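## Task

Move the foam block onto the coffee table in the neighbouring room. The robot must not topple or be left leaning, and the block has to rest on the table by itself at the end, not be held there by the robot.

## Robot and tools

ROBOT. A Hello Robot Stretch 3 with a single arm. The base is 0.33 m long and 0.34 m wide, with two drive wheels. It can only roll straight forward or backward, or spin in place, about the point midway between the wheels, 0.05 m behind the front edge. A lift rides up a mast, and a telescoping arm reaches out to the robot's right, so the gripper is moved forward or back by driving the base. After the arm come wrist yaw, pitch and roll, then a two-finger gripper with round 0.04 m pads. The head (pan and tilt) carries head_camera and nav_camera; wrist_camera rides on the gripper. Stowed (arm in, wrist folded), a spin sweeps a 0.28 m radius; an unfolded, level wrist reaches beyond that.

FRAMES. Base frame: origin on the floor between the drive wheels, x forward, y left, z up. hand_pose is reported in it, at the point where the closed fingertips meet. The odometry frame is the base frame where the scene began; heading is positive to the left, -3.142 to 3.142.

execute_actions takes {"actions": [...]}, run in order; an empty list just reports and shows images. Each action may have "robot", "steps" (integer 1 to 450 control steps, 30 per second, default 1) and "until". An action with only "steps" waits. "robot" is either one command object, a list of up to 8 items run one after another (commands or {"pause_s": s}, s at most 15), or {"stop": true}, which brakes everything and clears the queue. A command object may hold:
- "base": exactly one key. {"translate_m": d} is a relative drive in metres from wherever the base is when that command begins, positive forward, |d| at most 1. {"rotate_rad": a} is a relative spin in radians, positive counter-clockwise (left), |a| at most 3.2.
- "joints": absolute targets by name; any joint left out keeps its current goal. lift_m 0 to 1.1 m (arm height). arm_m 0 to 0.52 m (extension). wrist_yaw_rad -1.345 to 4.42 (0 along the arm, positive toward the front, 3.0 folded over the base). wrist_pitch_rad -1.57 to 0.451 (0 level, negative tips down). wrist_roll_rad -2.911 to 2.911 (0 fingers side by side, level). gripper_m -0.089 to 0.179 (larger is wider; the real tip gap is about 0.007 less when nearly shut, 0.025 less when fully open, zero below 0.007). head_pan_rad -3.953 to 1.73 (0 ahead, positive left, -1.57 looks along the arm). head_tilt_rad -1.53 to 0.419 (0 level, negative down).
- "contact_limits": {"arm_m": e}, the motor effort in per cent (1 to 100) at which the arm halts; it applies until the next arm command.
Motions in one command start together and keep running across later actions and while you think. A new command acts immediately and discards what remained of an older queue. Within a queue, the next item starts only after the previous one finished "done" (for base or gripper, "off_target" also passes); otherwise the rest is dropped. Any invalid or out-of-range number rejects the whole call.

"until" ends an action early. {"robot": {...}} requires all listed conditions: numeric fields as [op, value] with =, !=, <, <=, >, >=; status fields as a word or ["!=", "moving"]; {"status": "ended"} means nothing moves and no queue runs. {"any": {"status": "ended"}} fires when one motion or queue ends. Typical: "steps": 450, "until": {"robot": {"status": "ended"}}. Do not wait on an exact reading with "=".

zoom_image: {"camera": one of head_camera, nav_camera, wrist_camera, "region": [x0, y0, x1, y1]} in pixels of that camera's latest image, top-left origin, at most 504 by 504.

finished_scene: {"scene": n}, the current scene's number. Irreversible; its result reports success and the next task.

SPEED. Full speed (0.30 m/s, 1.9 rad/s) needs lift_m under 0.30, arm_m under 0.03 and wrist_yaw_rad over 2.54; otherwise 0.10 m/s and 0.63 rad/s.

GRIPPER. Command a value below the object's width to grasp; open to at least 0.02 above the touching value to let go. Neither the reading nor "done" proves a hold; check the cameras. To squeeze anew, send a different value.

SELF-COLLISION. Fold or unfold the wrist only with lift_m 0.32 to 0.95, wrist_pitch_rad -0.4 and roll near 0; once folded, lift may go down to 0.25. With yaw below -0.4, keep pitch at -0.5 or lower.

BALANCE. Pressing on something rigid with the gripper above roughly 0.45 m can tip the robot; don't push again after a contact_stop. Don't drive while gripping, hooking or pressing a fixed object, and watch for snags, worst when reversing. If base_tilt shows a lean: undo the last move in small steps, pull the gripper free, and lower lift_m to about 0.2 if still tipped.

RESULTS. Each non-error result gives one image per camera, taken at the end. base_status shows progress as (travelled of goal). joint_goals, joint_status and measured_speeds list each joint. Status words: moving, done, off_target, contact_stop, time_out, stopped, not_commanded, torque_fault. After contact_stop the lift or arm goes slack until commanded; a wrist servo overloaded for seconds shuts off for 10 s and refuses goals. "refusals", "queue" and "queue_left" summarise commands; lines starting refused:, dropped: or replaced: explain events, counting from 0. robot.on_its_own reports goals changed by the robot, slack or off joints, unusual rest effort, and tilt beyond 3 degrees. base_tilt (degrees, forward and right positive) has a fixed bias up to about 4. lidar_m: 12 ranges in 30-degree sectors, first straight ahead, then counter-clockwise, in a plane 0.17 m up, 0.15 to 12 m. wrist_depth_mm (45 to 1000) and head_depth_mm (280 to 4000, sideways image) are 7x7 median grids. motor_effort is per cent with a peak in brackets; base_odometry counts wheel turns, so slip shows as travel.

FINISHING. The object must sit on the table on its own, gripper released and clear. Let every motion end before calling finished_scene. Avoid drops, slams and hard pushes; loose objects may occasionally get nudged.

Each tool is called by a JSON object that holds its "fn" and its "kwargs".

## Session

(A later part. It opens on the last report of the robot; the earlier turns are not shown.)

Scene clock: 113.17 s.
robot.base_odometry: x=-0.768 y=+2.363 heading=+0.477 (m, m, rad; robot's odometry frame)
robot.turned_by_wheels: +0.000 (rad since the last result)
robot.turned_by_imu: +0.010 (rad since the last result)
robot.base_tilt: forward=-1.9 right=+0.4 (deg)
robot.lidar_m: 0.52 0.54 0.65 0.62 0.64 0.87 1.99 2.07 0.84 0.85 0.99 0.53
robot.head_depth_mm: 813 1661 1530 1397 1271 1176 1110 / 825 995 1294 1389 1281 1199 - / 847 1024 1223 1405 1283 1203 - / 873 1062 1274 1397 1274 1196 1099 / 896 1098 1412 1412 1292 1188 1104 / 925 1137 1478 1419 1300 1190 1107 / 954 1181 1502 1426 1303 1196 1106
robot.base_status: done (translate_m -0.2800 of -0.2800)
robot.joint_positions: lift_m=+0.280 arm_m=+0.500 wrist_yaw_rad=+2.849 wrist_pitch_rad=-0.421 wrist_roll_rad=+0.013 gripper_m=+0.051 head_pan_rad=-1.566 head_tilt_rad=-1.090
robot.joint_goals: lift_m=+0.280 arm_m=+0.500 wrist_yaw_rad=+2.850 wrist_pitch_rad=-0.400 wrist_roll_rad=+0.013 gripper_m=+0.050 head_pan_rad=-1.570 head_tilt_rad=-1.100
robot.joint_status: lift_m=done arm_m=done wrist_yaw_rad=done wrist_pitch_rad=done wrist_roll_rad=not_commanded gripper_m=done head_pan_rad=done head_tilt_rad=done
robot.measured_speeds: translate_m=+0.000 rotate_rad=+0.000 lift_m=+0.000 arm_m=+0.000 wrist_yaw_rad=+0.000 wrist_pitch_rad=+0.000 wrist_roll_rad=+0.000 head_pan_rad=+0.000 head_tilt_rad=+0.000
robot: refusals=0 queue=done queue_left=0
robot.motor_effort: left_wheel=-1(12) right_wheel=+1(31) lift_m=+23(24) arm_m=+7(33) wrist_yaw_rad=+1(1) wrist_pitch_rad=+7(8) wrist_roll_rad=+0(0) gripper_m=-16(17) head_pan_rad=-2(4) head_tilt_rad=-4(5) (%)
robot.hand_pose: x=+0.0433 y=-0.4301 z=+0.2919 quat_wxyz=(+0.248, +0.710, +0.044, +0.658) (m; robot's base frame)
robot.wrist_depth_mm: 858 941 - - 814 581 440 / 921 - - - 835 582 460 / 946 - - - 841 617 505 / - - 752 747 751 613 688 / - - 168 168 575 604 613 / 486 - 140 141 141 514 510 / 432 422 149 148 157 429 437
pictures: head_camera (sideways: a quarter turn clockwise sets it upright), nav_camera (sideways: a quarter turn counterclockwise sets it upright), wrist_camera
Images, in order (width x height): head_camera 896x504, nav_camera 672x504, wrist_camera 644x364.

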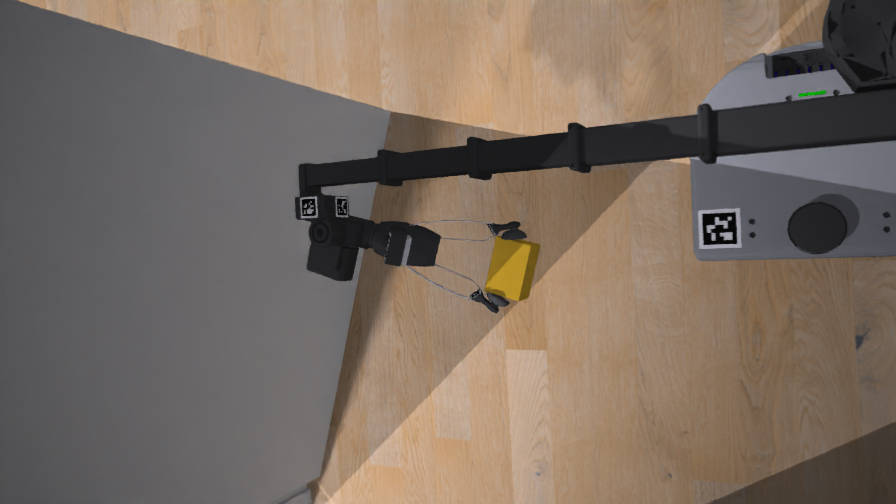

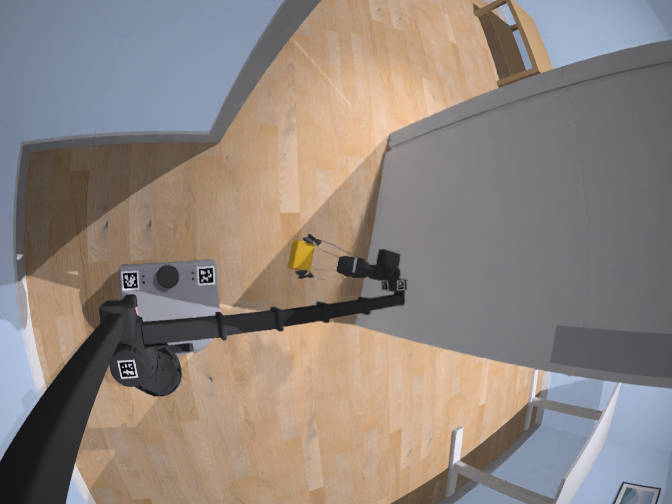

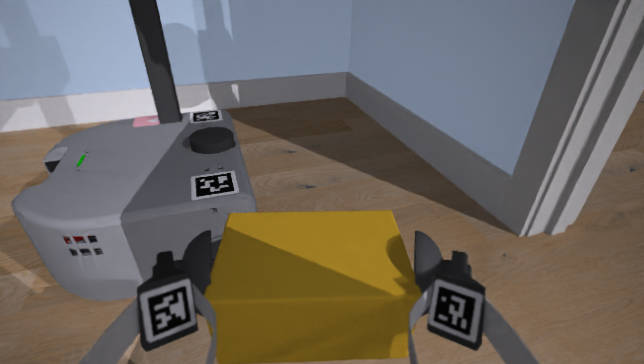

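{"fn": "execute_actions", "kwargs": {"actions": [{"robot":[{"joints":{"arm_m":0,"wrist_yaw_rad":2.7,"head_pan_rad":-0.6,"head_tilt_rad":-0.6},"base":{"rotate_rad":-1.1}},{"base":{"translate_m":0.5}},{"base":{"rotate_rad":0.7}},{"base":{"translate_m":1.0}}],"steps":450,"until":{"robot":{"status":"ended"}}},{"steps":150,"until":{"robot":{"status":"ended"}}}]}}

Scene clock: 133.37 s.
robot.base_odometry: x=+0.635 y=+2.147 heading=+0.077 (m, m, rad; robot's odometry frame)
robot.turned_by_wheels: -0.400 (rad since the last result)
robot.turned_by_imu: -0.393 (rad since the last result)
robot.base_tilt: forward=-2.0 right=+0.5 (deg)
robot.lidar_m: 1.63 1.61 1.74 1.48 1.37 0.80 2.39 0.66 0.55 0.83 1.67 1.97
robot.head_depth_mm: 1937 2112 1910 1991 1704 1422 1213 / 2037 2245 2017 2068 1723 1419 1217 / 2155 2364 2145 2116 1738 1428 1226 / 2264 2467 2279 2196 1733 1436 1224 / 2275 2443 2628 2232 1750 1439 1235 / 2011 2130 2307 2230 1745 1455 1247 / 1810 1920 2046 2113 1769 1452 1238
robot.base_status: done (translate_m +1.0000 of +1.0000)
robot.joint_positions: lift_m=+0.280 arm_m=+0.002 wrist_yaw_rad=+2.702 wrist_pitch_rad=-0.421 wrist_roll_rad=+0.013 gripper_m=+0.051 head_pan_rad=-0.607 head_tilt_rad=-0.605
robot.joint_goals: lift_m=+0.280 arm_m=+0.000 wrist_yaw_rad=+2.700 wrist_pitch_rad=-0.400 wrist_roll_rad=+0.013 gripper_m=+0.050 head_pan_rad=-0.600 head_tilt_rad=-0.600
robot.joint_status: lift_m=done arm_m=done wrist_yaw_rad=done wrist_pitch_rad=done wrist_roll_rad=not_commanded gripper_m=done head_pan_rad=done head_tilt_rad=done
robot.measured_speeds: translate_m=+0.000 rotate_rad=+0.000 lift_m=+0.000 arm_m=+0.000 wrist_yaw_rad=+0.000 wrist_pitch_rad=+0.000 wrist_roll_rad=+0.000 head_pan_rad=+0.000 head_tilt_rad=+0.000
robot: refusals=0 queue=done queue_left=0
robot.motor_effort: left_wheel=-2(7) right_wheel=+3(8) lift_m=+23(23) arm_m=-4(4) wrist_yaw_rad=-1(2) wrist_pitch_rad=+6(6) wrist_roll_rad=+0(0) gripper_m=-16(17) head_pan_rad=+4(45) head_tilt_rad=+3(23) (%)
robot.hand_pose: x=+0.0741 y=+0.0553 z=+0.2919 quat_wxyz=(+0.295, +0.711, -0.008, +0.638) (m; robot's base frame)
robot.wrist_depth_mm: - - - - - - - / - - - - - - - / 952 965 939 - - - - / 722 719 739 756 732 760 750 / 590 596 173 168 585 612 614 / - 512 140 141 142 510 511 / - - 146 148 156 437 441
pictures: head_camera (sideways: a quarter turn clockwise sets it upright), nav_camera (sideways: a quarter turn counterclockwise sets it upright), wrist_camera
Images, in order (width x height): head_camera 896x504, nav_camera 672x504, wrist_camera 644x364.

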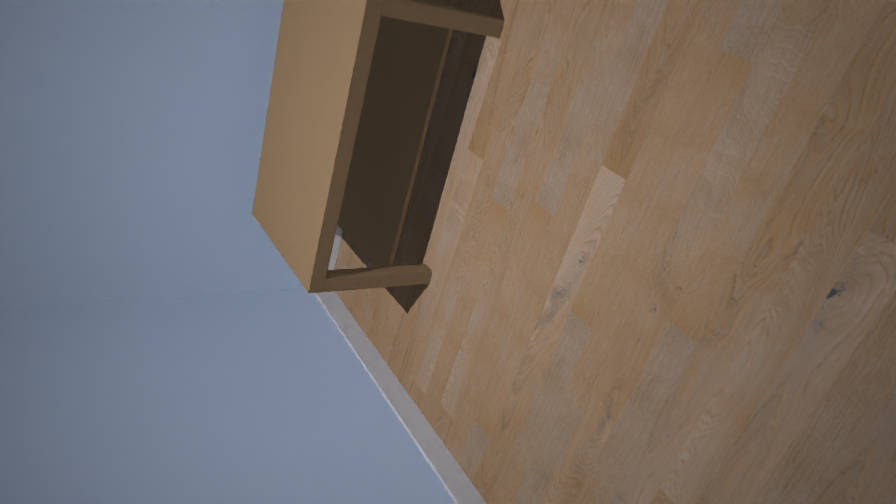

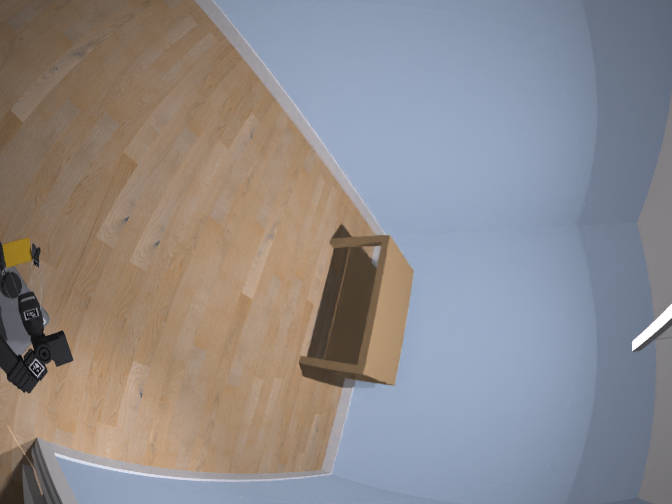

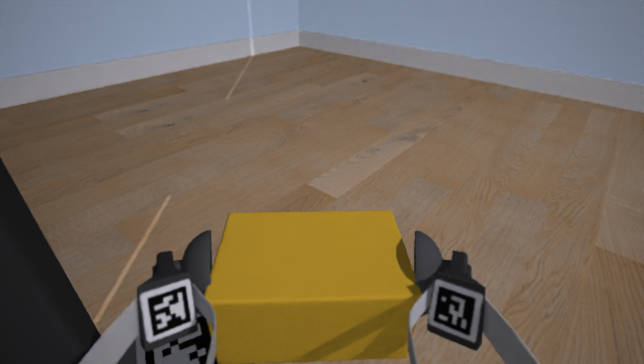

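{"fn": "execute_actions", "kwargs": {"actions": [{"robot":[{"base":{"rotate_rad":-0.65}},{"base":{"translate_m":1.0},"joints":{"head_pan_rad":-1.57,"head_tilt_rad":-0.9}},{"base":{"translate_m":0.35}},{"base":{"rotate_rad":1.05}},{"joints":{"lift_m":0.56}},{"joints":{"wrist_yaw_rad":0,"arm_m":0.3}}],"steps":450,"until":{"robot":{"status":"ended"}}},{"steps":300,"until":{"robot":{"status":"ended"}}}]}}

Scene clock: 155.40 s.
robot.base_odometry: x=+1.769 y=+1.415 heading=+0.476 (m, m, rad; robot's odometry frame)
robot.turned_by_wheels: +0.400 (rad since the last result)
robot.turned_by_imu: +0.413 (rad since the last result)
robot.base_tilt: forward=-2.0 right=+0.4 (deg)
robot.lidar_m: 0.93 0.97 1.34 2.63 2.74 1.22 1.18 1.23 0.60 1.12 0.63 0.64
robot.head_depth_mm: 1009 1175 1287 1037 954 1213 1121 / 1006 1169 1219 1058 939 1209 1128 / 1008 1167 1222 1089 937 1235 1127 / 1003 1162 1235 1037 951 1242 1122 / 1004 1165 1279 1055 953 1248 1121 / 998 1159 1283 1061 956 1234 1126 / 1002 1160 1276 1065 946 1216 1129
robot.base_status: done (rotate_rad +1.0499 of +1.0500)
robot.joint_positions: lift_m=+0.560 arm_m=+0.300 wrist_yaw_rad=+0.002 wrist_pitch_rad=-0.421 wrist_roll_rad=+0.013 gripper_m=+0.051 head_pan_rad=-1.563 head_tilt_rad=-0.889
robot.joint_goals: lift_m=+0.560 arm_m=+0.300 wrist_yaw_rad=+0.000 wrist_pitch_rad=-0.400 wrist_roll_rad=+0.013 gripper_m=+0.050 head_pan_rad=-1.570 head_tilt_rad=-0.900
robot.joint_status: lift_m=done arm_m=done wrist_yaw_rad=done wrist_pitch_rad=done wrist_roll_rad=not_commanded gripper_m=done head_pan_rad=done head_tilt_rad=done
robot.measured_speeds: translate_m=+0.000 rotate_rad=+0.000 lift_m=+0.000 arm_m=+0.000 wrist_yaw_rad=+0.000 wrist_pitch_rad=+0.000 wrist_roll_rad=+0.000 head_pan_rad=+0.000 head_tilt_rad=+0.000
robot: refusals=0 queue=done queue_left=0
robot.motor_effort: left_wheel=-2(8) right_wheel=+3(9) lift_m=+25(27) arm_m=+7(5) wrist_yaw_rad=-2(3) wrist_pitch_rad=+6(7) wrist_roll_rad=+0(0) gripper_m=-17(16) head_pan_rad=-4(45) head_tilt_rad=-4(17) (%)
robot.hand_pose: x=-0.0212 y=-0.6685 z=+0.5718 quat_wxyz=(+0.687, +0.148, -0.695, -0.149) (m; robot's base frame)
robot.wrist_depth_mm: 501 507 510 510 515 520 511 / 541 552 562 565 564 557 576 / 585 584 610 609 592 597 624 / 432 433 435 441 444 453 655 / 350 350 176 169 344 357 362 / 292 301 140 141 141 301 301 / 254 249 149 148 156 255 258
pictures: head_camera (sideways: a quarter turn clockwise sets it upright), nav_camera (sideways: a quarter turn counterclockwise sets it upright), wrist_camera
Images, in order (width x height): head_camera 896x504, nav_camera 672x504, wrist_camera 644x364.

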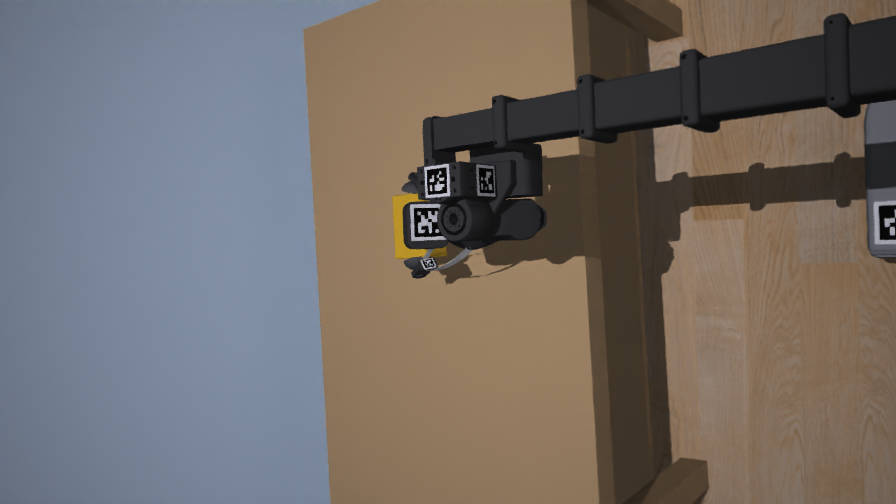

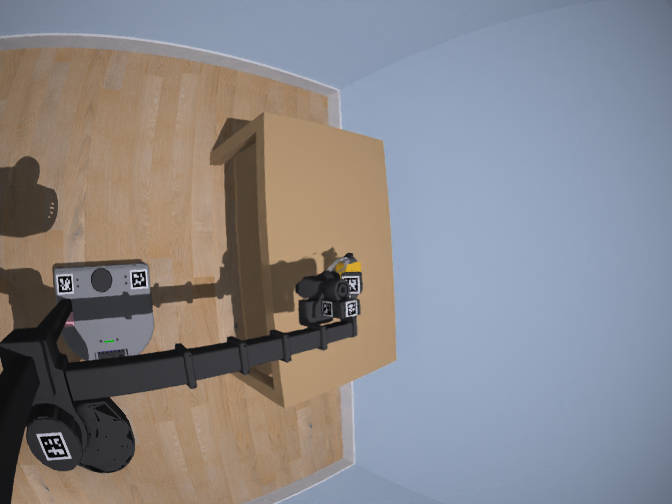

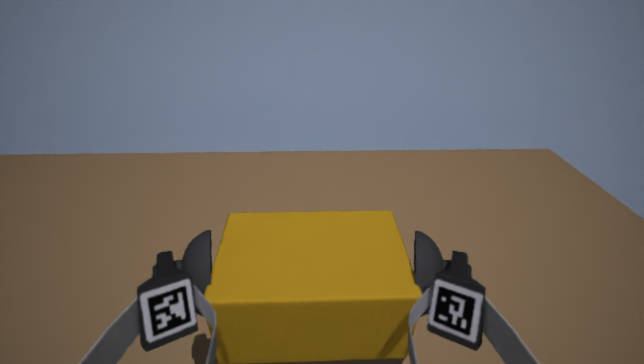

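{"fn": "execute_actions", "kwargs": {"actions": [{"robot":[{"joints":{"lift_m":0.482}},{"joints":{"gripper_m":0.17}},{"joints":{"lift_m":0.56,"arm_m":0.15}}],"steps":450,"until":{"robot":{"status":"ended"}}}]}}

Scene clock: 163.13 s.
robot.base_odometry: x=+1.769 y=+1.415 heading=+0.476 (m, m, rad; robot's odometry frame)
robot.turned_by_wheels: +0.000 (rad since the last result)
robot.turned_by_imu: +0.000 (rad since the last result)
robot.base_tilt: forward=-1.8 right=+0.3 (deg)
robot.lidar_m: 0.93 0.97 1.34 2.63 2.73 1.23 1.18 1.23 0.60 1.12 0.62 0.64
robot.head_depth_mm: 1007 1174 1293 1032 952 1213 1117 / 1006 1166 1215 1041 940 - 1124 / 1005 1166 1226 1044 - 1215 1129 / 1001 1163 1232 1031 953 1239 1124 / 1004 1161 1275 1053 954 1242 1118 / 1003 1159 1276 1060 956 1230 1125 / 1003 1159 1271 1065 944 1217 1125
robot.base_status: done (rotate_rad +1.0499 of +1.0500)
robot.joint_positions: lift_m=+0.560 arm_m=+0.150 wrist_yaw_rad=+0.001 wrist_pitch_rad=-0.420 wrist_roll_rad=+0.013 gripper_m=+0.170 head_pan_rad=-1.563 head_tilt_rad=-0.889
robot.joint_goals: lift_m=+0.560 arm_m=+0.150 wrist_yaw_rad=+0.000 wrist_pitch_rad=-0.400 wrist_roll_rad=+0.013 gripper_m=+0.170 head_pan_rad=-1.570 head_tilt_rad=-0.900
robot.joint_status: lift_m=done arm_m=done wrist_yaw_rad=done wrist_pitch_rad=done wrist_roll_rad=not_commanded gripper_m=done head_pan_rad=done head_tilt_rad=done
robot.measured_speeds: translate_m=+0.000 rotate_rad=+0.000 lift_m=+0.000 arm_m=+0.000 wrist_yaw_rad=+0.000 wrist_pitch_rad=+0.000 wrist_roll_rad=+0.000 head_pan_rad=+0.000 head_tilt_rad=+0.000
robot: refusals=0 queue=done queue_left=0
robot.motor_effort: left_wheel=-2(2) right_wheel=+3(3) lift_m=+25(26) arm_m=-4(5) wrist_yaw_rad=+0(1) wrist_pitch_rad=+6(6) wrist_roll_rad=+0(0) gripper_m=+0(90) head_pan_rad=-3(3) head_tilt_rad=-4(5) (%)
robot.hand_pose: x=-0.0212 y=-0.5195 z=+0.5720 quat_wxyz=(+0.687, +0.147, -0.696, -0.148) (m; robot's base frame)
robot.wrist_depth_mm: 623 633 639 644 642 655 637 / 667 683 696 703 706 698 700 / 566 559 572 582 594 606 770 / 429 437 440 442 444 447 809 / 348 354 352 312 358 361 360 / 305 296 297 301 301 300 302 / - 254 256 257 257 251 267
pictures: head_camera (sideways: a quarter turn clockwise sets it upright), nav_camera (sideways: a quarter turn counterclockwise sets it upright), wrist_camera
Images, in order (width x height): head_camera 896x504, nav_camera 672x504, wrist_camera 644x364.

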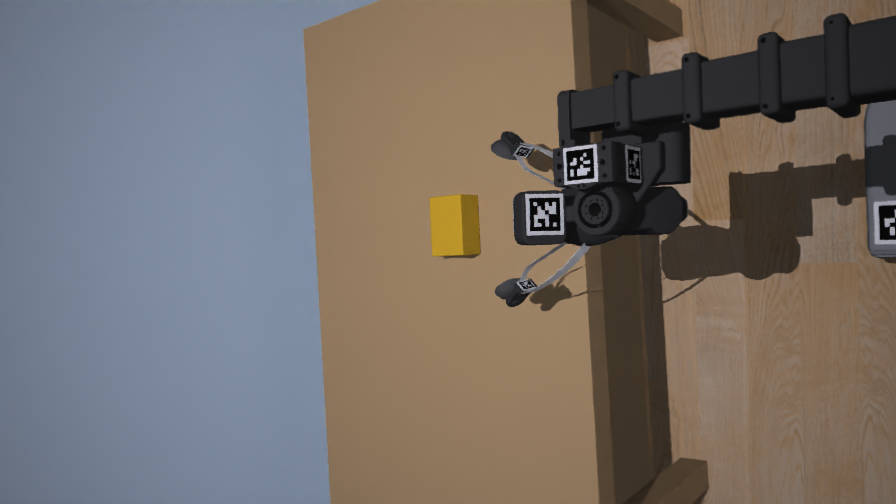

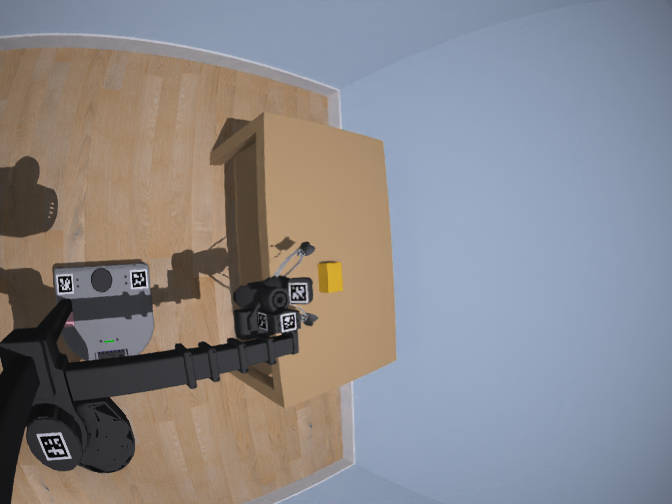

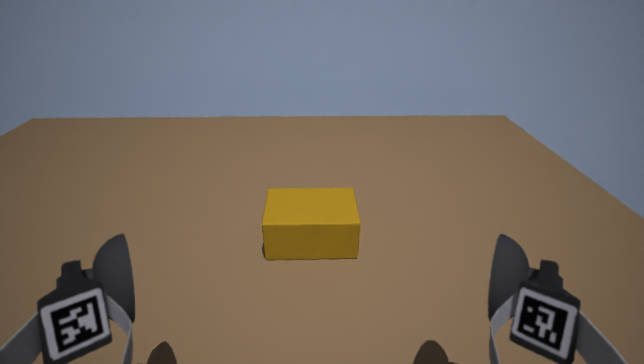

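{"fn": "finished_scene", "kwargs": {"scene": 2}}

The scene is finished: the task was done.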